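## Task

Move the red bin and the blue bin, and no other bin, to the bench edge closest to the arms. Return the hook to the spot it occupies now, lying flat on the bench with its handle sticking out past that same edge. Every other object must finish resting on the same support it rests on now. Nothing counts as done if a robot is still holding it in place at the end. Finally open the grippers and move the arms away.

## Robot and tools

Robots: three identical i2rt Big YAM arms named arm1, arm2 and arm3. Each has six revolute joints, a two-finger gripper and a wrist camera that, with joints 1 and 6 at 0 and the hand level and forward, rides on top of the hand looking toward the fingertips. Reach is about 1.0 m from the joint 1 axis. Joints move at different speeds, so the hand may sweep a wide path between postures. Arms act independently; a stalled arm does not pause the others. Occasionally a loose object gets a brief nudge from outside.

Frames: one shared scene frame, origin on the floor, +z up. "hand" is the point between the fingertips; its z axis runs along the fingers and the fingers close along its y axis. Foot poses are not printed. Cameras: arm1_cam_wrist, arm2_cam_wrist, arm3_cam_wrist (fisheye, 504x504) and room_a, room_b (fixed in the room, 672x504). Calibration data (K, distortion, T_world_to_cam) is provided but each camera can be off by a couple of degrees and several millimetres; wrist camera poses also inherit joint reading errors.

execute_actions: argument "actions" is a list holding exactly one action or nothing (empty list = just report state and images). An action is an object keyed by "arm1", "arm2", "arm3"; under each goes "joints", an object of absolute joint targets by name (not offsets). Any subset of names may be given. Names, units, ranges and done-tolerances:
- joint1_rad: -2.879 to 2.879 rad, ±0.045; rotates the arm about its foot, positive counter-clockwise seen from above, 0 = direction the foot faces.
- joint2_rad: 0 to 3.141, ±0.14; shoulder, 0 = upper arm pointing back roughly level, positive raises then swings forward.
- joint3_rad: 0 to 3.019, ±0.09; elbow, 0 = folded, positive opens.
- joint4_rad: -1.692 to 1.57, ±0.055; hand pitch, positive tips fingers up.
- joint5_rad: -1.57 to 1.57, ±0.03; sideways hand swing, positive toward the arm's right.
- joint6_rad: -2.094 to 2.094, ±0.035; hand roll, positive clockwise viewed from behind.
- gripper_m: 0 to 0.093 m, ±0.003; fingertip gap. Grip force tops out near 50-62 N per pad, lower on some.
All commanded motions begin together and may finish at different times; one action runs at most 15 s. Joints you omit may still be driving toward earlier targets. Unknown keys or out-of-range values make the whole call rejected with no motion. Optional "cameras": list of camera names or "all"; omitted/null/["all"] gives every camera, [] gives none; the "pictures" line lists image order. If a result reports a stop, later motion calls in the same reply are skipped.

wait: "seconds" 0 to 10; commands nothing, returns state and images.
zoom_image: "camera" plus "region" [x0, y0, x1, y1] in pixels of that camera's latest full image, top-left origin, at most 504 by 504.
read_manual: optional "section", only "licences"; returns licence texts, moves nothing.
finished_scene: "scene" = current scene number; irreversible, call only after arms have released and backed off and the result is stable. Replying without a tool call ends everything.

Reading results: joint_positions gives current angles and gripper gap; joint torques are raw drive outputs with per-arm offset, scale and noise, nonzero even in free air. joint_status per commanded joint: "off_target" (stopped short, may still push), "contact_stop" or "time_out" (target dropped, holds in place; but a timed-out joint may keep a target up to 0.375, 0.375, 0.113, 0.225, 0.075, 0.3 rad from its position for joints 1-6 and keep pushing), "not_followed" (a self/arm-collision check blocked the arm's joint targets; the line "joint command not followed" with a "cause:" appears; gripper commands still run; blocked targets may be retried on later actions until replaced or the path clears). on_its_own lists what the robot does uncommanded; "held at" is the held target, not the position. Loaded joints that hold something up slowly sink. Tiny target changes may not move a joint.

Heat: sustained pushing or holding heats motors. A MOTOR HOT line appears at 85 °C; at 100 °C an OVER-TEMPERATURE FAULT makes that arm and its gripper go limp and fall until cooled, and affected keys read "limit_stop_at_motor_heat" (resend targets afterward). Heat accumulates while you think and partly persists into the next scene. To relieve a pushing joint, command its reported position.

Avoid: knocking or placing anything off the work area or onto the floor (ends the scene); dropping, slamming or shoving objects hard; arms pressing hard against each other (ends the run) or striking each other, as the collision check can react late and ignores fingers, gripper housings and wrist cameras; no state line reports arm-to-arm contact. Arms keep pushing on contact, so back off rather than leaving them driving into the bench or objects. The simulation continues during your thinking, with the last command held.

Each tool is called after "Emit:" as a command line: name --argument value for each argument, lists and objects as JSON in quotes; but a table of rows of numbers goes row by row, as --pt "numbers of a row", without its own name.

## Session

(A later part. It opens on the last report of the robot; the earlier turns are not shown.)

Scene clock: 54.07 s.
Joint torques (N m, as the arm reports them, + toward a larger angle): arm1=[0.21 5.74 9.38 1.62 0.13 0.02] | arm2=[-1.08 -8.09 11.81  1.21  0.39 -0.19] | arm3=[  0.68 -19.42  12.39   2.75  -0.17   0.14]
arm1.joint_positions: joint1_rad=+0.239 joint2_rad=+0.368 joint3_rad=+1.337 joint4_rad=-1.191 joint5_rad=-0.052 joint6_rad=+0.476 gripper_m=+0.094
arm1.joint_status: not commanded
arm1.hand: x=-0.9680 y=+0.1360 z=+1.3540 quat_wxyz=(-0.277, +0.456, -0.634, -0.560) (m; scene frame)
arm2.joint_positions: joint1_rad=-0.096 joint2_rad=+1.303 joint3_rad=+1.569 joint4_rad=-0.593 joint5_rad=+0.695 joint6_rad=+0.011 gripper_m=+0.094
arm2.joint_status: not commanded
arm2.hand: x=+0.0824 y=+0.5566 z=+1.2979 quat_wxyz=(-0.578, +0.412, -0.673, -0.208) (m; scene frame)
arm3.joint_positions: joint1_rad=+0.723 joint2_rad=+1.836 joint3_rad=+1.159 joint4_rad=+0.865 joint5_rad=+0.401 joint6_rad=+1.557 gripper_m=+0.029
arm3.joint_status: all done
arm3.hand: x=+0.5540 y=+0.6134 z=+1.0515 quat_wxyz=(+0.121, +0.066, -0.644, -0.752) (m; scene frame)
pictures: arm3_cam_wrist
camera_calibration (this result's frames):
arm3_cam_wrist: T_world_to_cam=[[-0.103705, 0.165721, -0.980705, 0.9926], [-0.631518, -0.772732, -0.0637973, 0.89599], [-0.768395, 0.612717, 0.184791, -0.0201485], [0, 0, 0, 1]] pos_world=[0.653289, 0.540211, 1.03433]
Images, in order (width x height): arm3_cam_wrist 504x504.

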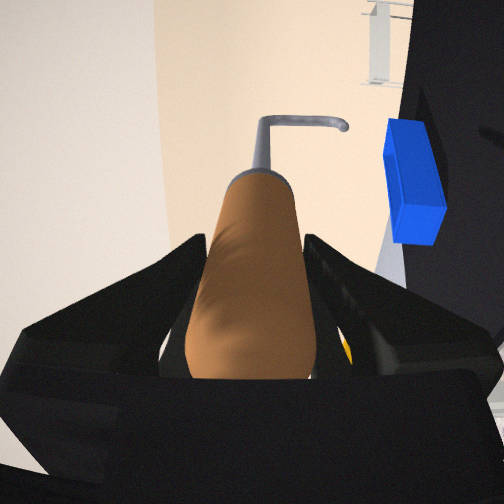

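Emit:
execute_actions --actions '[{"arm3":{"joints":{"joint3_rad":1.99,"joint2_rad":2.5,"joint4_rad":0.85,"joint5_rad":0.69}}}]' --cameras '[]'

Emit:
execute_actions --actions '[{"arm3":{"joints":{"joint2_rad":2.61,"joint4_rad":0.9}}}]' --cameras '["arm3_cam_wrist","arm2_cam_wrist"]'

Scene clock: 56.10 s.
Joint torques (N m, as the arm reports them, + toward a larger angle): arm1=[0.22 5.72 9.38 1.62 0.13 0.02] | arm2=[-0.97 -8.08 11.8   1.23  0.39 -0.2 ] | arm3=[  0.33 -28.33  14.17   2.76  -0.21   0.1 ]
arm1.joint_positions: joint1_rad=+0.239 joint2_rad=+0.368 joint3_rad=+1.337 joint4_rad=-1.191 joint5_rad=-0.052 joint6_rad=+0.476 gripper_m=+0.094
arm1.joint_status: not commanded
arm1.hand: x=-0.9680 y=+0.1360 z=+1.3540 quat_wxyz=(-0.277, +0.456, -0.634, -0.560) (m; scene frame)
arm2.joint_positions: joint1_rad=-0.096 joint2_rad=+1.303 joint3_rad=+1.569 joint4_rad=-0.593 joint5_rad=+0.695 joint6_rad=+0.011 gripper_m=+0.094
arm2.joint_status: not commanded
arm2.hand: x=+0.0824 y=+0.5566 z=+1.2979 quat_wxyz=(-0.578, +0.412, -0.673, -0.208) (m; scene frame)
arm3.joint_positions: joint1_rad=+0.725 joint2_rad=+2.545 joint3_rad=+1.928 joint4_rad=+0.815 joint5_rad=+0.692 joint6_rad=+1.557 gripper_m=+0.029
arm3.joint_status: all done
arm3.hand: x=+0.4787 y=+0.7742 z=+0.8745 quat_wxyz=(+0.030, -0.045, -0.653, -0.755) (m; scene frame)
pictures: none
No camera images: the call's "cameras" was empty. Leave "cameras" out to get every camera's image.

Scene clock: 57.20 s.
Joint torques (N m, as the arm reports them, + toward a larger angle): arm1=[0.18 5.78 9.37 1.62 0.13 0.01] | arm2=[-1.04 -8.05 11.78  1.18  0.39 -0.2 ] | arm3=[  0.6  -24.91  13.4    2.67  -0.21   0.06]
arm1.joint_positions: joint1_rad=+0.239 joint2_rad=+0.368 joint3_rad=+1.337 joint4_rad=-1.191 joint5_rad=-0.052 joint6_rad=+0.476 gripper_m=+0.094
arm1.joint_status: not commanded
arm1.hand: x=-0.9680 y=+0.1360 z=+1.3540 quat_wxyz=(-0.277, +0.456, -0.634, -0.560) (m; scene frame)
arm2.joint_positions: joint1_rad=-0.096 joint2_rad=+1.303 joint3_rad=+1.569 joint4_rad=-0.593 joint5_rad=+0.695 joint6_rad=+0.011 gripper_m=+0.094
arm2.joint_status: not commanded
arm2.hand: x=+0.0824 y=+0.5566 z=+1.2979 quat_wxyz=(-0.578, +0.412, -0.673, -0.208) (m; scene frame)
arm3.joint_positions: joint1_rad=+0.725 joint2_rad=+2.616 joint3_rad=+1.932 joint4_rad=+0.864 joint5_rad=+0.692 joint6_rad=+1.557 gripper_m=+0.029
arm3.joint_status: all done
arm3.hand: x=+0.4819 y=+0.7701 z=+0.8249 quat_wxyz=(+0.026, -0.041, -0.659, -0.751) (m; scene frame)
pictures: arm2_cam_wrist, arm3_cam_wrist
camera_calibration (this result's frames):
arm2_cam_wrist: T_world_to_cam=[[0.803548, -0.56525, 0.186556, 0.0101919], [-0.348374, -0.700723, -0.622594, 1.22828], [0.482646, 0.435292, -0.759983, 0.824358], [0, 0, 0, 1]] pos_world=[0.0218376, 0.507606, 1.38931]
arm3_cam_wrist: T_world_to_cam=[[-0.0916042, 0.15716, -0.983315, 0.739825], [-0.824755, -0.565329, -0.0135218, 0.848984], [-0.558022, 0.809755, 0.181405, -0.380044], [0, 0, 0, 1]] pos_world=[0.555902, 0.671427, 0.807903]
Images, in order (width x height): arm2_cam_wrist 504x504, arm3_cam_wrist 504x504.

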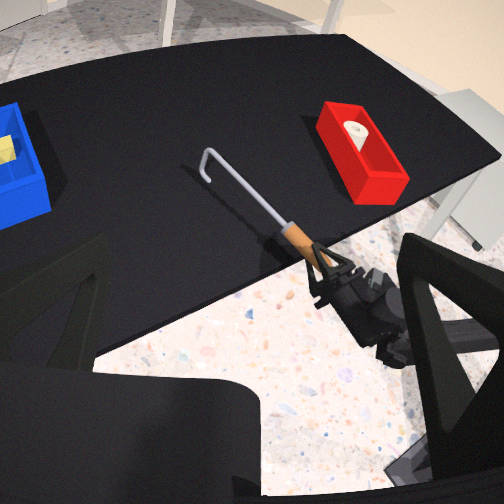

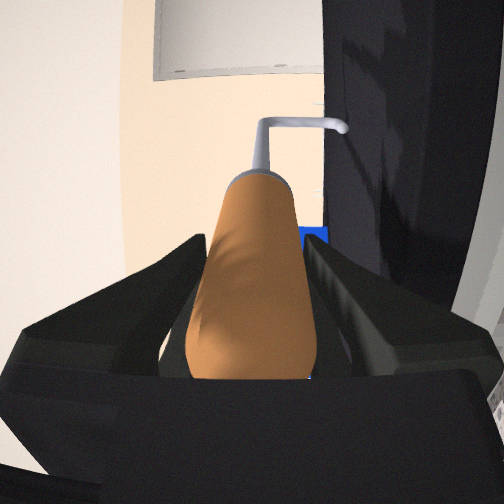

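Emit:
execute_actions --actions '[{"arm3":{"joints":{"joint6_rad":0.65,"joint4_rad":0.8}}}]' --cameras '["arm3_cam_wrist"]'

Emit:
execute_actions --actions '[{"arm3":{"joints":{"joint6_rad":-0.01,"joint4_rad":0.715}}}]' --cameras '["arm3_cam_wrist","arm2_cam_wrist"]'

Scene clock: 59.30 s.
Joint torques (N m, as the arm reports them, + toward a larger angle): arm1=[0.2  5.74 9.38 1.62 0.13 0.02] | arm2=[-1.11 -8.03 11.82  1.2   0.4  -0.2 ] | arm3=[  0.63 -26.02  10.92   1.04   0.44  -0.01]
arm1.joint_positions: joint1_rad=+0.239 joint2_rad=+0.368 joint3_rad=+1.337 joint4_rad=-1.191 joint5_rad=-0.052 joint6_rad=+0.476 gripper_m=+0.094
arm1.joint_status: not commanded
arm1.hand: x=-0.9680 y=+0.1360 z=+1.3540 quat_wxyz=(-0.277, +0.456, -0.634, -0.560) (m; scene frame)
arm2.joint_positions: joint1_rad=-0.096 joint2_rad=+1.303 joint3_rad=+1.569 joint4_rad=-0.593 joint5_rad=+0.695 joint6_rad=+0.011 gripper_m=+0.094
arm2.joint_status: not commanded
arm2.hand: x=+0.0824 y=+0.5566 z=+1.2979 quat_wxyz=(-0.578, +0.412, -0.673, -0.208) (m; scene frame)
arm3.joint_positions: joint1_rad=+0.734 joint2_rad=+2.616 joint3_rad=+1.967 joint4_rad=+0.811 joint5_rad=+0.678 joint6_rad=+0.658 gripper_m=+0.029
arm3.joint_status: all done
arm3.hand: x=+0.4671 y=+0.7730 z=+0.8321 quat_wxyz=(-0.298, +0.263, -0.610, -0.685) (m; scene frame)
pictures: arm3_cam_wrist
camera_calibration (this result's frames):
arm3_cam_wrist: T_world_to_cam=[[0.729169, 0.103603, -0.676446, 0.147715], [-0.545405, -0.509056, -0.66588, 1.20737], [-0.413336, 0.854476, -0.314682, -0.0812545], [0, 0, 0, 1]] pos_world=[0.517212, 0.668747, 0.878318]
Images, in order (width x height): arm3_cam_wrist 504x504.

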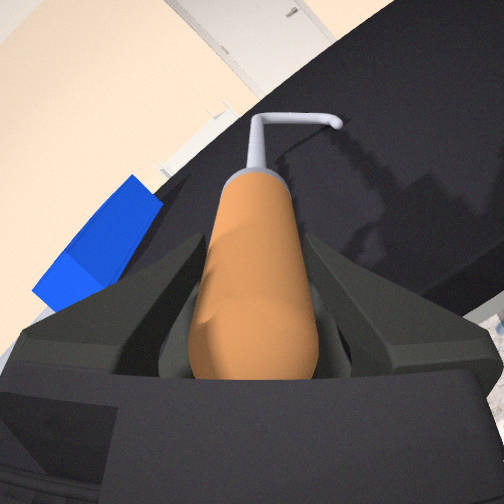

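Scene clock: 60.87 s.
Joint torques (N m, as the arm reports them, + toward a larger angle): arm1=[0.17 5.76 9.38 1.62 0.13 0.02] | arm2=[-1.07 -8.   11.83  1.21  0.39 -0.2 ] | arm3=[  0.45 -25.26  10.86   1.74   0.34  -0.03]
arm1.joint_positions: joint1_rad=+0.239 joint2_rad=+0.368 joint3_rad=+1.337 joint4_rad=-1.191 joint5_rad=-0.052 joint6_rad=+0.476 gripper_m=+0.094
arm1.joint_status: not commanded
arm1.hand: x=-0.9680 y=+0.1360 z=+1.3540 quat_wxyz=(-0.277, +0.456, -0.634, -0.560) (m; scene frame)
arm2.joint_positions: joint1_rad=-0.096 joint2_rad=+1.303 joint3_rad=+1.569 joint4_rad=-0.593 joint5_rad=+0.695 joint6_rad=+0.011 gripper_m=+0.094
arm2.joint_status: not commanded
arm2.hand: x=+0.0824 y=+0.5566 z=+1.2979 quat_wxyz=(-0.578, +0.412, -0.673, -0.208) (m; scene frame)
arm3.joint_positions: joint1_rad=+0.734 joint2_rad=+2.616 joint3_rad=+1.967 joint4_rad=+0.710 joint5_rad=+0.682 joint6_rad=+0.006 gripper_m=+0.029
arm3.joint_status: all done
arm3.hand: x=+0.4666 y=+0.7746 z=+0.8112 quat_wxyz=(-0.500, +0.480, -0.500, -0.519) (m; scene frame)
pictures: arm2_cam_wrist, arm3_cam_wrist
camera_calibration (this result's frames):
arm2_cam_wrist: T_world_to_cam=[[0.803548, -0.56525, 0.186556, 0.0101919], [-0.348374, -0.700723, -0.622594, 1.22828], [0.482646, 0.435292, -0.759983, 0.824358], [0, 0, 0, 1]] pos_world=[0.0218376, 0.507606, 1.38931]
arm3_cam_wrist: T_world_to_cam=[[0.998973, 0.0249844, -0.0378036, -0.449245], [-0.0176726, -0.553385, -0.832738, 1.11748], [-0.0417254, 0.832551, -0.552375, -0.052995], [0, 0, 0, 1]] pos_world=[0.466321, 0.673741, 0.88431]
Images, in order (width x height): arm2_cam_wrist 504x504, arm3_cam_wrist 504x504.

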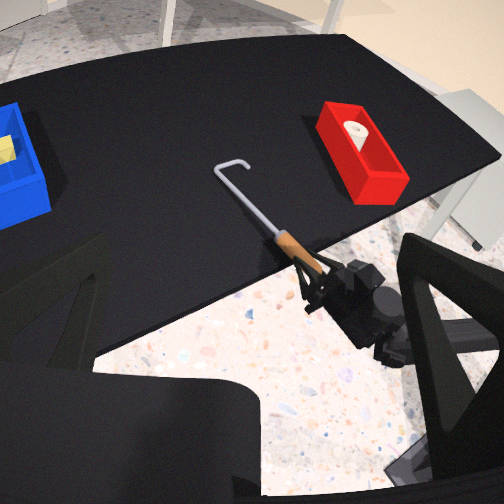

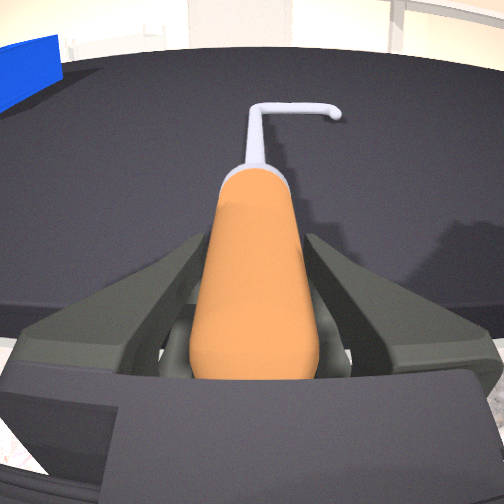

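Emit:
execute_actions --actions '[{"arm3":{"joints":{"joint3_rad":1.915,"joint4_rad":0.735}}}]' --cameras '["arm3_cam_wrist"]'

Scene clock: 61.67 s.
Joint torques (N m, as the arm reports them, + toward a larger angle): arm1=[0.19 5.74 9.37 1.62 0.13 0.02] | arm2=[-1.11 -8.05 11.8   1.2   0.39 -0.2 ] | arm3=[  0.11 -25.03   8.06   1.58   0.28  -0.07]
arm1.joint_positions: joint1_rad=+0.239 joint2_rad=+0.368 joint3_rad=+1.337 joint4_rad=-1.191 joint5_rad=-0.052 joint6_rad=+0.476 gripper_m=+0.094
arm1.joint_status: not commanded
arm1.hand: x=-0.9680 y=+0.1360 z=+1.3540 quat_wxyz=(-0.277, +0.456, -0.634, -0.560) (m; scene frame)
arm2.joint_positions: joint1_rad=-0.096 joint2_rad=+1.303 joint3_rad=+1.569 joint4_rad=-0.593 joint5_rad=+0.695 joint6_rad=+0.011 gripper_m=+0.094
arm2.joint_status: not commanded
arm2.hand: x=+0.0824 y=+0.5566 z=+1.2979 quat_wxyz=(-0.578, +0.412, -0.673, -0.208) (m; scene frame)
arm3.joint_positions: joint1_rad=+0.734 joint2_rad=+2.616 joint3_rad=+1.922 joint4_rad=+0.730 joint5_rad=+0.683 joint6_rad=+0.004 gripper_m=+0.029
arm3.joint_status: all done
arm3.hand: x=+0.4734 y=+0.7663 z=+0.7926 quat_wxyz=(-0.500, +0.489, -0.501, -0.509) (m; scene frame)
pictures: arm3_cam_wrist
camera_calibration (this result's frames):
arm3_cam_wrist: T_world_to_cam=[[0.999514, 0.0236182, -0.0203407, -0.469597], [-0.00325809, -0.569837, -0.821751, 1.09456], [-0.0309992, 0.821418, -0.569483, -0.0390936], [0, 0, 0, 1]] pos_world=[0.471723, 0.666924, 0.867642]
Images, in order (width x height): arm3_cam_wrist 504x504.

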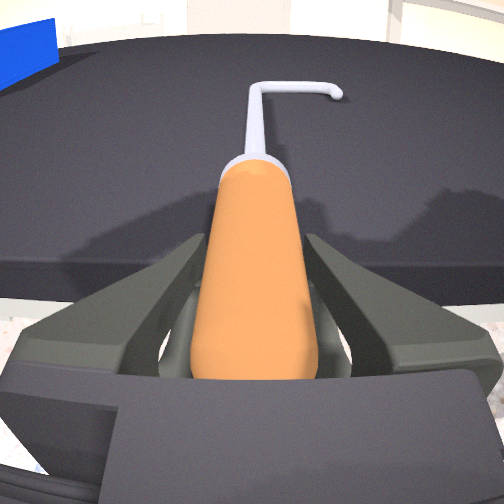

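Emit:
execute_actions --actions '[{"arm3":{"joints":{"gripper_m":0.093}},"arm2":{"joints":{"joint4_rad":0.54,"joint5_rad":-0.68,"joint6_rad":-0.01}}}]' --cameras '["arm3_cam_wrist"]'

Emit:
execute_actions --actions '[{"arm3":{"joints":{"joint2_rad":2.0}}}]' --cameras '[]'

Emit:
execute_actions --actions '[{"arm3":{"joints":{"joint1_rad":0.15,"joint2_rad":1.7,"joint3_rad":1.7,"joint4_rad":-1.1,"joint5_rad":0}},"arm2":{"joints":{"joint1_rad":-0.5,"joint2_rad":1.9,"joint3_rad":1.9}}}]' --cameras '["arm3_cam_wrist"]'

Emit:
execute_actions --actions '[{"arm2":{"joints":{"joint1_rad":-0.82,"joint2_rad":2.4}}}]' --cameras '["arm2_cam_wrist","room_b"]'

Scene clock: 63.90 s.
Joint torques (N m, as the arm reports them, + toward a larger angle): arm1=[0.16 5.74 9.38 1.62 0.13 0.01] | arm2=[-1.03 -7.41 11.15  1.28  0.14 -0.19] | arm3=[  0.49 -24.86   8.48   1.76   0.12  -0.04]
arm1.joint_positions: joint1_rad=+0.239 joint2_rad=+0.368 joint3_rad=+1.337 joint4_rad=-1.191 joint5_rad=-0.052 joint6_rad=+0.476 gripper_m=+0.094
arm1.joint_status: not commanded
arm1.hand: x=-0.9680 y=+0.1360 z=+1.3540 quat_wxyz=(-0.277, +0.456, -0.634, -0.560) (m; scene frame)
arm2.joint_positions: joint1_rad=-0.096 joint2_rad=+1.303 joint3_rad=+1.569 joint4_rad=+0.527 joint5_rad=-0.675 joint6_rad=+0.002 gripper_m=+0.094
arm2.joint_status: all done
arm2.hand: x=-0.1327 y=+0.4977 z=+1.5122 quat_wxyz=(-0.512, +0.471, -0.025, -0.718) (m; scene frame)
arm3.joint_positions: joint1_rad=+0.734 joint2_rad=+2.616 joint3_rad=+1.918 joint4_rad=+0.730 joint5_rad=+0.687 joint6_rad=+0.002 gripper_m=+0.093
arm3.joint_status: all done
arm3.hand: x=+0.4746 y=+0.7656 z=+0.7907 quat_wxyz=(-0.501, +0.490, -0.502, -0.506) (m; scene frame)
pictures: arm3_cam_wrist
camera_calibration (this result's frames):
arm3_cam_wrist: T_world_to_cam=[[0.999675, 0.0197221, -0.0161679, -0.471249], [-0.00197148, -0.572318, -0.82003, 1.09251], [-0.0254259, 0.819795, -0.572093, -0.0388841], [0, 0, 0, 1]] pos_world=[0.472261, 0.666434, 0.866026]
Images, in order (width x height): arm3_cam_wrist 504x504.

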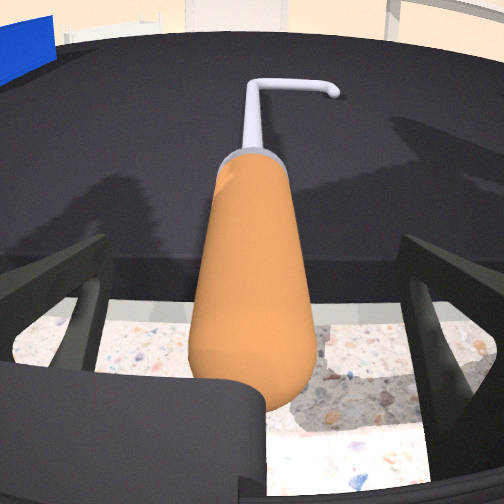

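Scene clock: 66.17 s.
Joint torques (N m, as the arm reports them, + toward a larger angle): arm1=[0.2  5.74 9.37 1.62 0.13 0.02] | arm2=[-1.04 -7.35 11.16  1.29  0.15 -0.18] | arm3=[  0.19 -19.35  11.29   1.    -0.24  -0.01]
arm1.joint_positions: joint1_rad=+0.239 joint2_rad=+0.368 joint3_rad=+1.337 joint4_rad=-1.191 joint5_rad=-0.052 joint6_rad=+0.476 gripper_m=+0.094
arm1.joint_status: not commanded
arm1.hand: x=-0.9680 y=+0.1360 z=+1.3540 quat_wxyz=(-0.277, +0.456, -0.634, -0.560) (m; scene frame)
arm2.joint_positions: joint1_rad=-0.096 joint2_rad=+1.303 joint3_rad=+1.569 joint4_rad=+0.527 joint5_rad=-0.675 joint6_rad=+0.002 gripper_m=+0.094
arm2.joint_status: not commanded
arm2.hand: x=-0.1327 y=+0.4977 z=+1.5122 quat_wxyz=(-0.512, +0.471, -0.025, -0.718) (m; scene frame)
arm3.joint_positions: joint1_rad=+0.734 joint2_rad=+1.981 joint3_rad=+1.906 joint4_rad=+0.738 joint5_rad=+0.687 joint6_rad=+0.001 gripper_m=+0.093
arm3.joint_status: all done
arm3.hand: x=+0.5367 y=+0.6899 z=+1.3178 quat_wxyz=(-0.498, +0.247, -0.453, -0.697) (m; scene frame)
pictures: none
No camera images: the call's "cameras" was empty. Leave "cameras" out to get every camera's image.

Scene clock: 68.13 s.
Joint torques (N m, as the arm reports them, + toward a larger angle): arm1=[0.16 5.73 9.37 1.62 0.13 0.02] | arm2=[ -0.28 -15.5   11.69   1.5    0.2   -0.19] | arm3=[  0.23 -14.14  11.25   0.52  -0.09   0.02]
arm1.joint_positions: joint1_rad=+0.239 joint2_rad=+0.368 joint3_rad=+1.337 joint4_rad=-1.191 joint5_rad=-0.052 joint6_rad=+0.476 gripper_m=+0.094
arm1.joint_status: not commanded
arm1.hand: x=-0.9680 y=+0.1360 z=+1.3540 quat_wxyz=(-0.277, +0.456, -0.634, -0.560) (m; scene frame)
arm2.joint_positions: joint1_rad=-0.500 joint2_rad=+1.896 joint3_rad=+1.867 joint4_rad=+0.531 joint5_rad=-0.680 joint6_rad=+0.002 gripper_m=+0.094
arm2.joint_status: all done
arm2.hand: x=+0.1671 y=+0.7614 z=+1.3068 quat_wxyz=(-0.570, +0.509, -0.231, -0.602) (m; scene frame)
arm3.joint_positions: joint1_rad=+0.150 joint2_rad=+1.673 joint3_rad=+1.695 joint4_rad=-1.092 joint5_rad=+0.002 joint6_rad=-0.001 gripper_m=+0.093
arm3.joint_status: all done
arm3.hand: x=+0.8838 y=+0.6378 z=+1.0647 quat_wxyz=(-0.166, +0.719, -0.651, -0.178) (m; scene frame)
pictures: arm3_cam_wrist
camera_calibration (this result's frames):
arm3_cam_wrist: T_world_to_cam=[[0.993996, 0.10821, -0.0162316, -0.924653], [0.109409, -0.985069, 0.132927, 0.395082], [-0.00160518, -0.133905, -0.990993, 1.26621], [0, 0, 0, 1]] pos_world=[0.877908, 0.658791, 1.18728]
Images, in order (width x height): arm3_cam_wrist 504x504.

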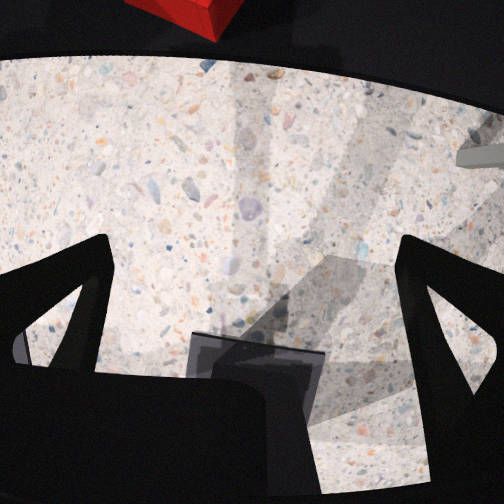

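Scene clock: 70.00 s.
Joint torques (N m, as the arm reports them, + toward a larger angle): arm1=[0.18 5.74 9.38 1.62 0.13 0.02] | arm2=[ -1.27 -19.08  11.13   1.95  -0.05  -0.23] | arm3=[  0.11 -14.42  10.72   0.71  -0.06   0.  ]
arm1.joint_positions: joint1_rad=+0.239 joint2_rad=+0.368 joint3_rad=+1.337 joint4_rad=-1.191 joint5_rad=-0.052 joint6_rad=+0.476 gripper_m=+0.094
arm1.joint_status: not commanded
arm1.hand: x=-0.9680 y=+0.1360 z=+1.3540 quat_wxyz=(-0.277, +0.456, -0.634, -0.560) (m; scene frame)
arm2.joint_positions: joint1_rad=-0.820 joint2_rad=+2.396 joint3_rad=+1.863 joint4_rad=+0.528 joint5_rad=-0.679 joint6_rad=+0.002 gripper_m=+0.094
arm2.joint_status: all done
arm2.hand: x=+0.4677 y=+0.7573 z=+0.8936 quat_wxyz=(-0.498, +0.500, -0.501, -0.501) (m; scene frame)
arm3.joint_positions: joint1_rad=+0.150 joint2_rad=+1.673 joint3_rad=+1.695 joint4_rad=-1.092 joint5_rad=+0.002 joint6_rad=-0.001 gripper_m=+0.093
arm3.joint_status: not commanded
arm3.hand: x=+0.8838 y=+0.6378 z=+1.0647 quat_wxyz=(-0.166, +0.719, -0.651, -0.178) (m; scene frame)
pictures: arm2_cam_wrist, room_b
camera_calibration (this result's frames):
arm2_cam_wrist: T_world_to_cam=[[0.999846, 0.0151416, -0.00888654, -0.467199], [0.00175647, -0.589891, -0.807481, 1.16886], [-0.0174687, 0.807341, -0.589827, 0.0438479], [0, 0, 0, 1]] pos_world=[0.46584, 0.661171, 0.965539]
Images, in order (width x height): arm2_cam_wrist 504x504, room_b 672x504.

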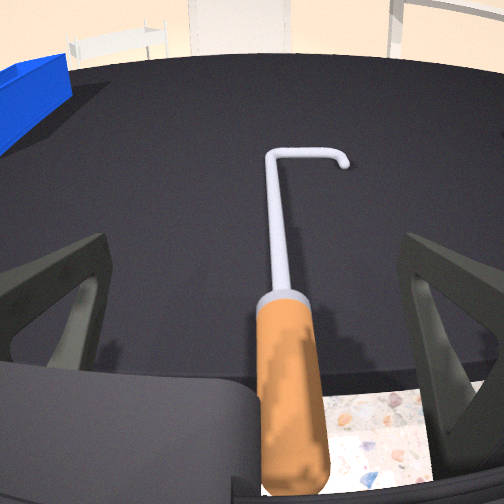

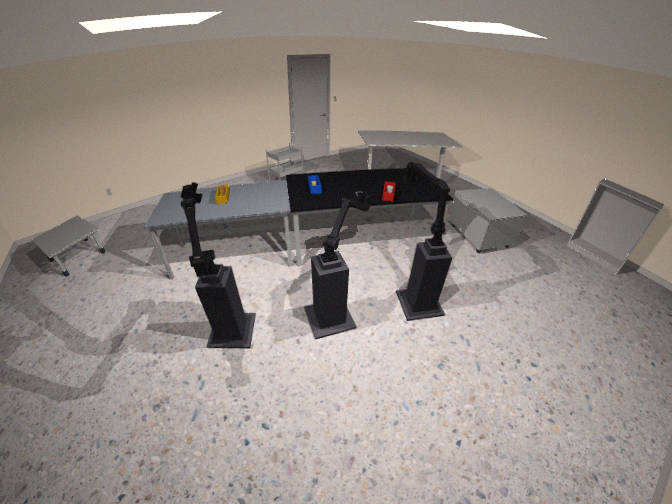

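Emit:
execute_actions --actions '[{"arm2":{"joints":{"joint1_rad":-0.84,"joint2_rad":2.51,"joint3_rad":1.95,"joint4_rad":0.6,"joint5_rad":-0.7}},"arm3":{"joints":{"joint4_rad":-0.75}}}]' --cameras '["arm2_cam_wrist","arm3_cam_wrist"]'

Scene clock: 71.30 s.
Joint torques (N m, as the arm reports them, + toward a larger angle): arm1=[0.17 5.73 9.38 1.62 0.13 0.02] | arm2=[ -0.91 -21.06  10.72   2.09  -0.21  -0.23] | arm3=[ -0.26 -14.61  11.54   1.84  -0.07   0.  ]
arm1.joint_positions: joint1_rad=+0.239 joint2_rad=+0.368 joint3_rad=+1.337 joint4_rad=-1.191 joint5_rad=-0.052 joint6_rad=+0.476 gripper_m=+0.094
arm1.joint_status: not commanded
arm1.hand: x=-0.9680 y=+0.1360 z=+1.3540 quat_wxyz=(-0.277, +0.456, -0.634, -0.560) (m; scene frame)
arm2.joint_positions: joint1_rad=-0.838 joint2_rad=+2.526 joint3_rad=+1.916 joint4_rad=+0.586 joint5_rad=-0.695 joint6_rad=+0.002 gripper_m=+0.094
arm2.joint_status: all done
arm2.hand: x=+0.4841 y=+0.7547 z=+0.8207 quat_wxyz=(-0.492, +0.500, -0.509, -0.499) (m; scene frame)
arm3.joint_positions: joint1_rad=+0.150 joint2_rad=+1.673 joint3_rad=+1.695 joint4_rad=-0.763 joint5_rad=+0.002 joint6_rad=-0.001 gripper_m=+0.093
arm3.joint_status: all done
arm3.hand: x=+0.8774 y=+0.7013 z=+1.1137 quat_wxyz=(-0.271, +0.680, -0.616, -0.293) (m; scene frame)
pictures: arm2_cam_wrist, arm3_cam_wrist
camera_calibration (this result's frames):
arm2_cam_wrist: T_world_to_cam=[[0.999676, 0.0126126, -0.0220994, -0.471437], [-0.0100461, -0.602314, -0.798196, 1.11594], [-0.0233781, 0.79816, -0.601992, 0.0230525], [0, 0, 0, 1]] pos_world=[0.483034, 0.659693, 0.894198]
arm3_cam_wrist: T_world_to_cam=[[0.993373, 0.114394, -0.0111201, -0.933877], [0.110077, -0.974761, -0.194225, 0.808349], [-0.0330577, 0.191714, -0.980894, 1.11132], [0, 0, 0, 1]] pos_world=[0.875445, 0.681722, 1.2367]
Images, in order (width x height): arm2_cam_wrist 504x504, arm3_cam_wrist 504x504.

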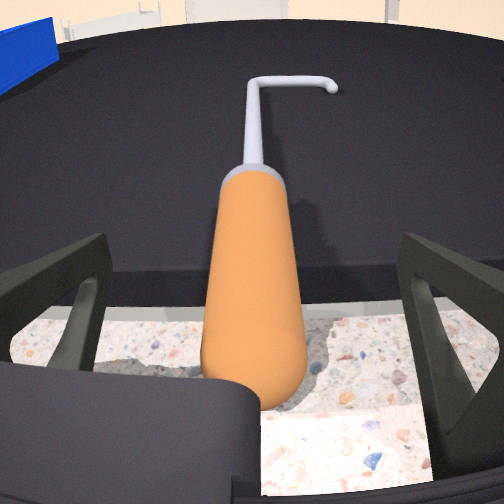

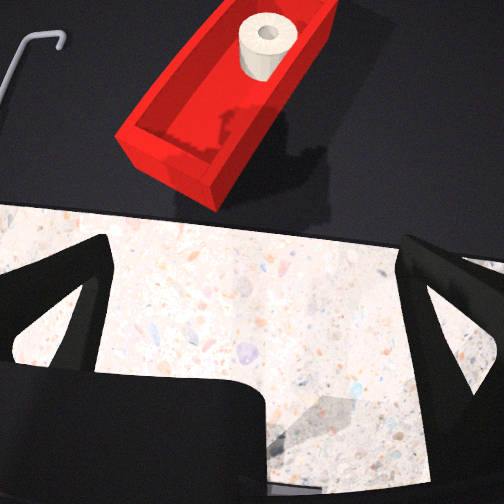

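Emit:
execute_actions --actions '[{"arm2":{"joints":{"joint2_rad":2.56,"joint3_rad":1.99,"joint4_rad":0.63}},"arm3":{"joints":{"joint1_rad":0.24,"joint2_rad":2.1,"joint3_rad":2.58,"joint4_rad":-1.09,"gripper_m":0}}}]' --cameras '["arm2_cam_wrist"]'

Scene clock: 73.80 s.
Joint torques (N m, as the arm reports them, + toward a larger angle): arm1=[0.18 5.76 9.38 1.61 0.13 0.02] | arm2=[ -0.77 -19.82  11.51   2.19  -0.18  -0.22] | arm3=[  0.02 -19.93  11.81   1.43  -0.07  -0.03]
arm1.joint_positions: joint1_rad=+0.239 joint2_rad=+0.368 joint3_rad=+1.337 joint4_rad=-1.191 joint5_rad=-0.052 joint6_rad=+0.476 gripper_m=+0.094
arm1.joint_status: not commanded
arm1.hand: x=-0.9680 y=+0.1360 z=+1.3540 quat_wxyz=(-0.277, +0.456, -0.634, -0.560) (m; scene frame)
arm2.joint_positions: joint1_rad=-0.838 joint2_rad=+2.551 joint3_rad=+1.946 joint4_rad=+0.613 joint5_rad=-0.696 joint6_rad=+0.002 gripper_m=+0.094
arm2.joint_status: all done
arm2.hand: x=+0.4873 y=+0.7585 z=+0.8199 quat_wxyz=(-0.503, +0.499, -0.497, -0.501) (m; scene frame)
arm3.joint_positions: joint1_rad=+0.249 joint2_rad=+2.072 joint3_rad=+2.560 joint4_rad=-1.086 joint5_rad=+0.001 joint6_rad=-0.001 gripper_m=+0.000
arm3.joint_status: all done
arm3.hand: x=+0.7874 y=+0.8032 z=+1.2400 quat_wxyz=(-0.296, +0.685, -0.562, -0.356) (m; scene frame)
pictures: arm2_cam_wrist
camera_calibration (this result's frames):
arm2_cam_wrist: T_world_to_cam=[[0.999911, 0.0132807, -0.0014847, -0.492205], [0.00653332, -0.582744, -0.812629, 1.10654], [-0.0116575, 0.812547, -0.582779, -0.0128651], [0, 0, 0, 1]] pos_world=[0.484782, 0.661818, 0.890974]
Images, in order (width x height): arm2_cam_wrist 504x504.

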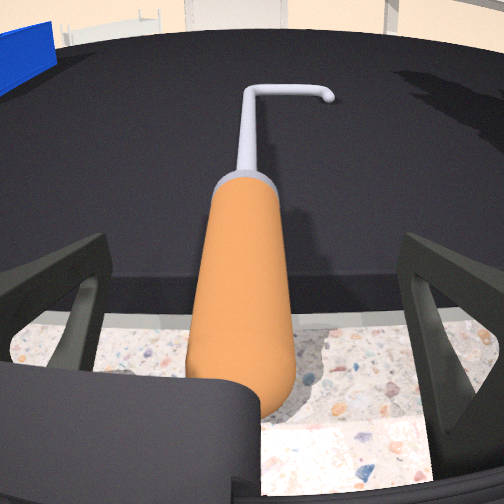

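Lower ~1 cm.

Emit:
execute_actions --actions '[{"arm2":{"joints":{"joint2_rad":2.585,"joint4_rad":0.64}},"arm3":{"joints":{"joint2_rad":2.45}}}]' --cameras '["arm2_cam_wrist","arm3_cam_wrist"]'

Scene clock: 75.43 s.
Joint torques (N m, as the arm reports them, + toward a larger angle): arm1=[0.2  5.77 9.37 1.62 0.13 0.02] | arm2=[ -0.84 -19.66  11.28   2.15  -0.18  -0.23] | arm3=[  0.07 -26.81  13.67   1.17  -0.04   0.04]
arm1.joint_positions: joint1_rad=+0.239 joint2_rad=+0.368 joint3_rad=+1.337 joint4_rad=-1.191 joint5_rad=-0.052 joint6_rad=+0.476 gripper_m=+0.094
arm1.joint_status: not commanded
arm1.hand: x=-0.9680 y=+0.1360 z=+1.3540 quat_wxyz=(-0.277, +0.456, -0.634, -0.560) (m; scene frame)
arm2.joint_positions: joint1_rad=-0.838 joint2_rad=+2.581 joint3_rad=+1.947 joint4_rad=+0.624 joint5_rad=-0.696 joint6_rad=+0.002 gripper_m=+0.094
arm2.joint_status: all done
arm2.hand: x=+0.4862 y=+0.7571 z=+0.7967 quat_wxyz=(-0.497, +0.500, -0.504, -0.500) (m; scene frame)
arm3.joint_positions: joint1_rad=+0.249 joint2_rad=+2.461 joint3_rad=+2.545 joint4_rad=-1.091 joint5_rad=+0.001 joint6_rad=-0.001 gripper_m=+0.000
arm3.joint_status: all done
arm3.hand: x=+0.7765 y=+0.8658 z=+0.9090 quat_wxyz=(-0.176, +0.744, -0.610, -0.209) (m; scene frame)
pictures: arm2_cam_wrist, arm3_cam_wrist
camera_calibration (this result's frames):
arm2_cam_wrist: T_world_to_cam=[[0.99983, 0.0131837, -0.0129148, -0.481832], [-0.00256713, -0.593633, -0.804732, 1.09325], [-0.018276, 0.804628, -0.593498, -0.00751044], [0, 0, 0, 1]] pos_world=[0.484419, 0.661384, 0.869091]
arm3_cam_wrist: T_world_to_cam=[[0.978191, 0.207006, -0.0170574, -0.917709], [0.2077, -0.975575, 0.0715149, 0.623361], [-0.00183669, -0.0734981, -0.997294, 1.09589], [0, 0, 0, 1]] pos_world=[0.770236, 0.878652, 1.03269]
Images, in order (width x height): arm2_cam_wrist 504x504, arm3_cam_wrist 504x504.

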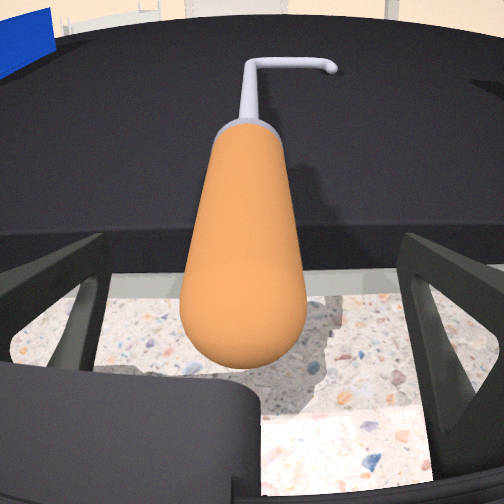

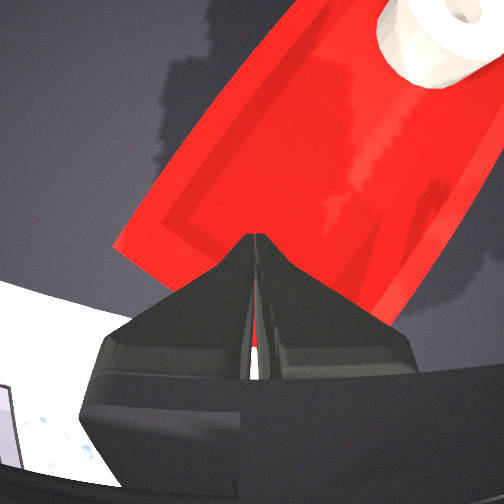

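Emit:
execute_actions --actions '[{"arm2":{"joints":{"joint1_rad":-0.825,"joint3_rad":2.02}},"arm3":{"joints":{"joint3_rad":2.37,"joint4_rad":-0.83}}}]' --cameras '["arm2_cam_wrist","arm3_cam_wrist"]'

Scene clock: 76.70 s.
Joint torques (N m, as the arm reports them, + toward a larger angle): arm1=[0.18 5.75 9.38 1.62 0.13 0.01] | arm2=[ -0.12 -20.1   11.42   2.15  -0.17  -0.22] | arm3=[  0.12 -25.59  10.87   1.59  -0.08  -0.02]
arm1.joint_positions: joint1_rad=+0.239 joint2_rad=+0.368 joint3_rad=+1.337 joint4_rad=-1.191 joint5_rad=-0.052 joint6_rad=+0.476 gripper_m=+0.094
arm1.joint_status: not commanded
arm1.hand: x=-0.9680 y=+0.1360 z=+1.3540 quat_wxyz=(-0.277, +0.456, -0.634, -0.560) (m; scene frame)
arm2.joint_positions: joint1_rad=-0.830 joint2_rad=+2.583 joint3_rad=+1.977 joint4_rad=+0.624 joint5_rad=-0.696 joint6_rad=+0.002 gripper_m=+0.094
arm2.joint_status: all done
arm2.hand: x=+0.4839 y=+0.7663 z=+0.8109 quat_wxyz=(-0.505, +0.501, -0.491, -0.503) (m; scene frame)
arm3.joint_positions: joint1_rad=+0.248 joint2_rad=+2.445 joint3_rad=+2.366 joint4_rad=-0.841 joint5_rad=+0.002 joint6_rad=-0.001 gripper_m=+0.000
arm3.joint_status: all done
arm3.hand: x=+0.7747 y=+0.8802 z=+0.8642 quat_wxyz=(-0.203, +0.733, -0.602, -0.242) (m; scene frame)
pictures: arm2_cam_wrist, arm3_cam_wrist
camera_calibration (this result's frames):
arm2_cam_wrist: T_world_to_cam=[[0.999749, 0.0216538, 0.00573175, -0.501126], [0.0171562, -0.575709, -0.817475, 1.09718], [-0.0144016, 0.817368, -0.575936, -0.0323005], [0, 0, 0, 1]] pos_world=[0.481712, 0.668906, 0.881182]
arm3_cam_wrist: T_world_to_cam=[[0.978101, 0.207579, -0.0151314, -0.921764], [0.207337, -0.978136, -0.016147, 0.719297], [-0.0181524, 0.0126561, -0.999755, 0.99125], [0, 0, 0, 1]] pos_world=[0.770435, 0.882365, 0.988674]
Images, in order (width x height): arm2_cam_wrist 504x504, arm3_cam_wrist 504x504.

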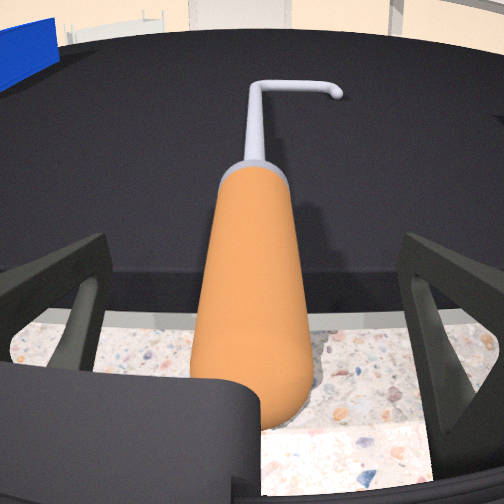

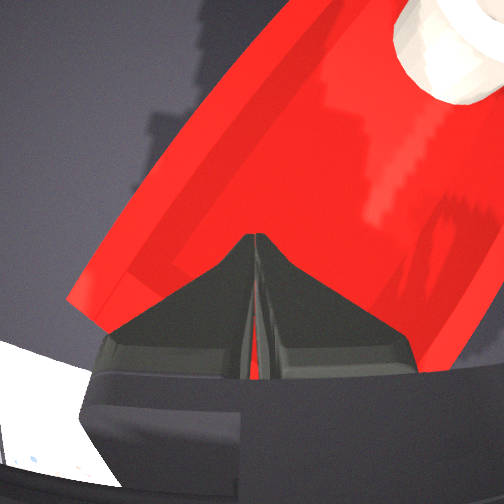

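Emit:
execute_actions --actions '[{"arm2":{"joints":{"gripper_m":0}},"arm3":{"joints":{"joint2_rad":2.51}}}]' --cameras '["arm3_cam_wrist"]'

Emit:
execute_actions --actions '[{"arm2":{"joints":{"joint6_rad":0.65,"joint4_rad":0.72}}}]' --cameras '["arm2_cam_wrist","room_a"]'

Emit:
zoom_image --camera "room_a" --region '[170, 200, 290, 290]'

Scene clock: 77.70 s.
Joint torques (N m, as the arm reports them, + toward a larger angle): arm1=[0.19 5.75 9.38 1.62 0.13 0.02] | arm2=[ -0.2  -20.19  11.33   2.16  -0.12  -0.21] | arm3=[ -0.74 -21.93  11.18   1.65  -0.11  -0.03]
arm1.joint_positions: joint1_rad=+0.239 joint2_rad=+0.368 joint3_rad=+1.337 joint4_rad=-1.191 joint5_rad=-0.052 joint6_rad=+0.476 gripper_m=+0.094
arm1.joint_status: not commanded
arm1.hand: x=-0.9680 y=+0.1360 z=+1.3540 quat_wxyz=(-0.277, +0.456, -0.634, -0.560) (m; scene frame)
arm2.joint_positions: joint1_rad=-0.830 joint2_rad=+2.583 joint3_rad=+1.977 joint4_rad=+0.624 joint5_rad=-0.696 joint6_rad=+0.001 gripper_m=+0.029
arm2.joint_status: gripper_m off_target (ended at +0.029, target +0.000)
arm2.hand: x=+0.4838 y=+0.7662 z=+0.8110 quat_wxyz=(-0.505, +0.501, -0.491, -0.503) (m; scene frame)
arm3.joint_positions: joint1_rad=+0.248 joint2_rad=+2.450 joint3_rad=+2.366 joint4_rad=-0.841 joint5_rad=+0.002 joint6_rad=-0.001 gripper_m=+0.000
arm3.joint_status: all done
arm3.hand: x=+0.7747 y=+0.8799 z=+0.8600 quat_wxyz=(-0.201, +0.734, -0.603, -0.240) (m; scene frame)
pictures: arm3_cam_wrist
camera_calibration (this result's frames):
arm3_cam_wrist: T_world_to_cam=[[0.97812, 0.207485, -0.0152072, -0.921709], [0.20733, -0.978207, -0.0111889, 0.714805], [-0.0171973, 0.00779121, -0.999822, 0.990572], [0, 0, 0, 1]] pos_world=[0.770377, 0.882751, 0.984376]
Images, in order (width x height): arm3_cam_wrist 504x504.

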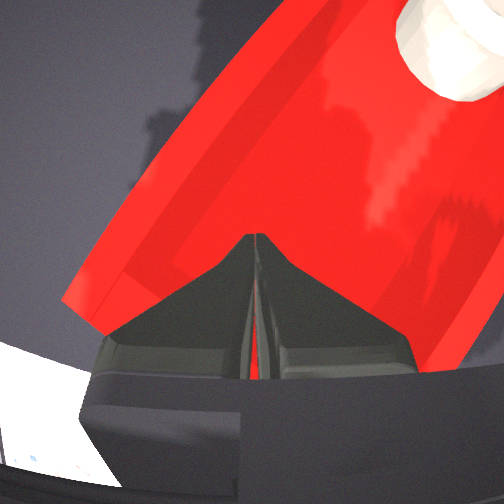

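Scene clock: 80.40 s.
Joint torques (N m, as the arm reports them, + toward a larger angle): arm1=[0.22 5.74 9.38 1.63 0.13 0.02] | arm2=[ -0.27 -21.18  11.28   1.73  -0.24   0.34] | arm3=[ -0.52 -21.45  10.84   1.61  -0.07   0.02]
arm1.joint_positions: joint1_rad=+0.239 joint2_rad=+0.368 joint3_rad=+1.337 joint4_rad=-1.191 joint5_rad=-0.052 joint6_rad=+0.476 gripper_m=+0.094
arm1.joint_status: not commanded
arm1.hand: x=-0.9680 y=+0.1360 z=+1.3540 quat_wxyz=(-0.277, +0.456, -0.634, -0.560) (m; scene frame)
arm2.joint_positions: joint1_rad=-0.830 joint2_rad=+2.598 joint3_rad=+1.977 joint4_rad=+0.714 joint5_rad=-0.693 joint6_rad=+0.613 gripper_m=+0.029
arm2.joint_status: joint6_rad time_out (moved +0.613 of +0.649); the others done
arm2.on_its_own: joint6_rad reads +0.613 and still pushes toward +0.650 since a time_out
arm2.hand: x=+0.4831 y=+0.7646 z=+0.8158 quat_wxyz=(-0.355, +0.334, -0.593, -0.641) (m; scene frame)
arm3.joint_positions: joint1_rad=+0.248 joint2_rad=+2.450 joint3_rad=+2.366 joint4_rad=-0.841 joint5_rad=+0.002 joint6_rad=-0.001 gripper_m=+0.000
arm3.joint_status: not commanded
arm3.hand: x=+0.7747 y=+0.8799 z=+0.8600 quat_wxyz=(-0.201, +0.734, -0.603, -0.240) (m; scene frame)
pictures: arm2_cam_wrist, room_a
camera_calibration (this result's frames):
arm2_cam_wrist: T_world_to_cam=[[0.847539, 0.0586712, -0.527479, -0.020021], [-0.417621, -0.539601, -0.731042, 1.21218], [-0.32752, 0.839874, -0.432831, -0.0108637], [0, 0, 0, 1]] pos_world=[0.519641, 0.664391, 0.870889]
Images, in order (width x height): arm2_cam_wrist 504x504, room_a 672x504.

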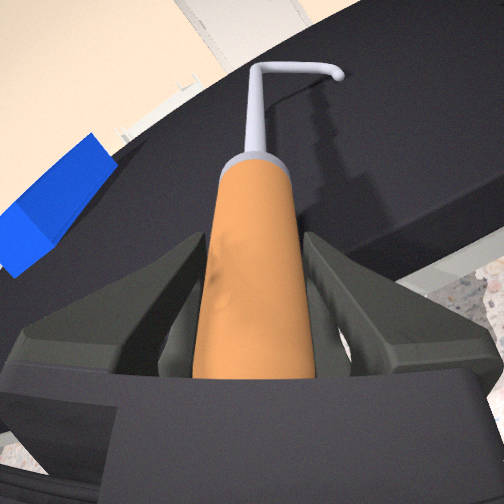

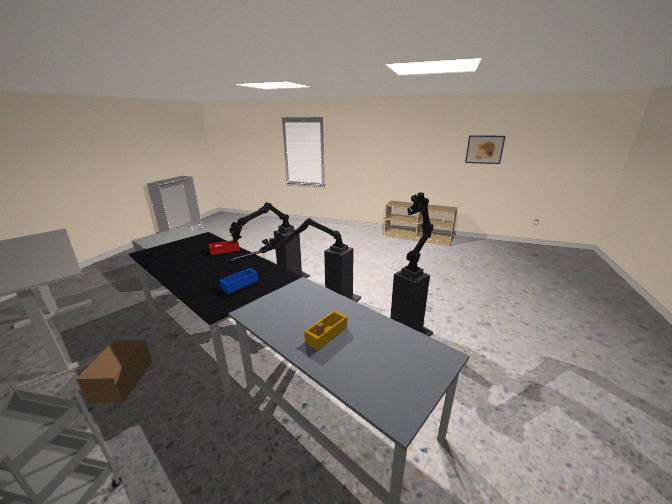

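Region (170, 200, 290, 290) of room_a's 672x504 image, scaled by 4.200, with more detail than that image has; it fills the top 378 rows of this view, and the rest is white.

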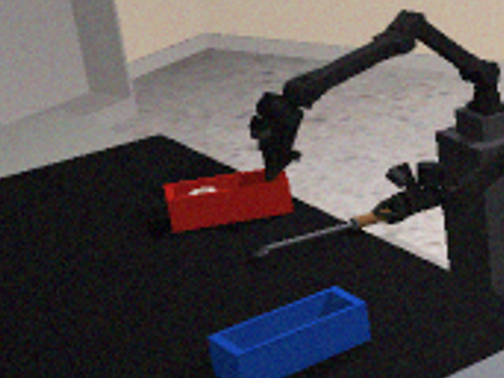

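Emit:
execute_actions --actions '[{"arm2":{"joints":{"joint6_rad":1.57,"joint4_rad":0.86}},"arm3":{"joints":{"joint1_rad":0.15,"joint2_rad":2.47}}}]' --cameras '["arm2_cam_wrist","arm3_cam_wrist"]'

Scene clock: 82.50 s.
Joint torques (N m, as the arm reports them, + toward a larger angle): arm1=[0.19 5.76 9.37 1.62 0.13 0.02] | arm2=[ -0.24 -21.94  11.22   2.58   0.     0.1 ] | arm3=[  1.1  -24.91  11.13   1.79   0.1    0.04]
arm1.joint_positions: joint1_rad=+0.239 joint2_rad=+0.368 joint3_rad=+1.337 joint4_rad=-1.191 joint5_rad=-0.052 joint6_rad=+0.476 gripper_m=+0.094
arm1.joint_status: not commanded
arm1.hand: x=-0.9680 y=+0.1360 z=+1.3540 quat_wxyz=(-0.277, +0.456, -0.634, -0.560) (m; scene frame)
arm2.joint_positions: joint1_rad=-0.830 joint2_rad=+2.609 joint3_rad=+1.977 joint4_rad=+0.832 joint5_rad=-0.698 joint6_rad=+1.550 gripper_m=+0.029
arm2.joint_status: all done
arm2.hand: x=+0.4796 y=+0.7614 z=+0.8308 quat_wxyz=(-0.050, +0.056, -0.648, -0.758) (m; scene frame)
arm3.joint_positions: joint1_rad=+0.142 joint2_rad=+2.450 joint3_rad=+2.366 joint4_rad=-0.839 joint5_rad=-0.002 joint6_rad=-0.001 gripper_m=+0.000
arm3.joint_status: all done
arm3.hand: x=+0.8670 y=+0.8934 z=+0.8607 quat_wxyz=(-0.213, +0.701, -0.640, -0.230) (m; scene frame)
pictures: arm2_cam_wrist, arm3_cam_wrist
camera_calibration (this result's frames):
arm2_cam_wrist: T_world_to_cam=[[0.142468, 0.169318, -0.97521, 0.616916], [-0.787122, -0.577985, -0.215341, 0.997917], [-0.600118, 0.798288, 0.0509292, -0.242331], [0, 0, 0, 1]] pos_world=[0.552164, 0.665776, 0.828857]
arm3_cam_wrist: T_world_to_cam=[[0.994343, 0.104867, -0.016877, -0.935747], [0.104644, -0.994417, -0.0136035, 0.814383], [-0.0182093, 0.0117605, -0.999765, 0.990048], [0, 0, 0, 1]] pos_world=[0.863261, 0.896322, 0.985101]
Images, in order (width x height): arm2_cam_wrist 504x504, arm3_cam_wrist 504x504.

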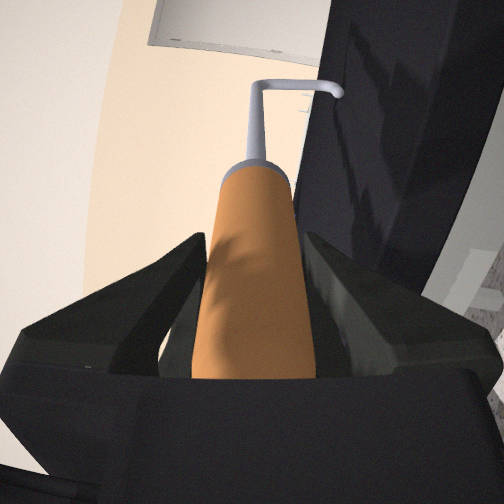

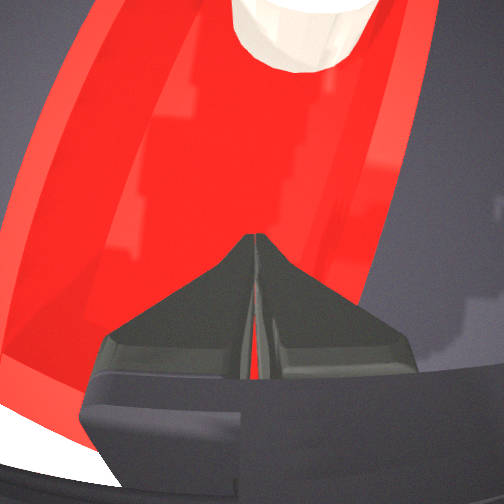

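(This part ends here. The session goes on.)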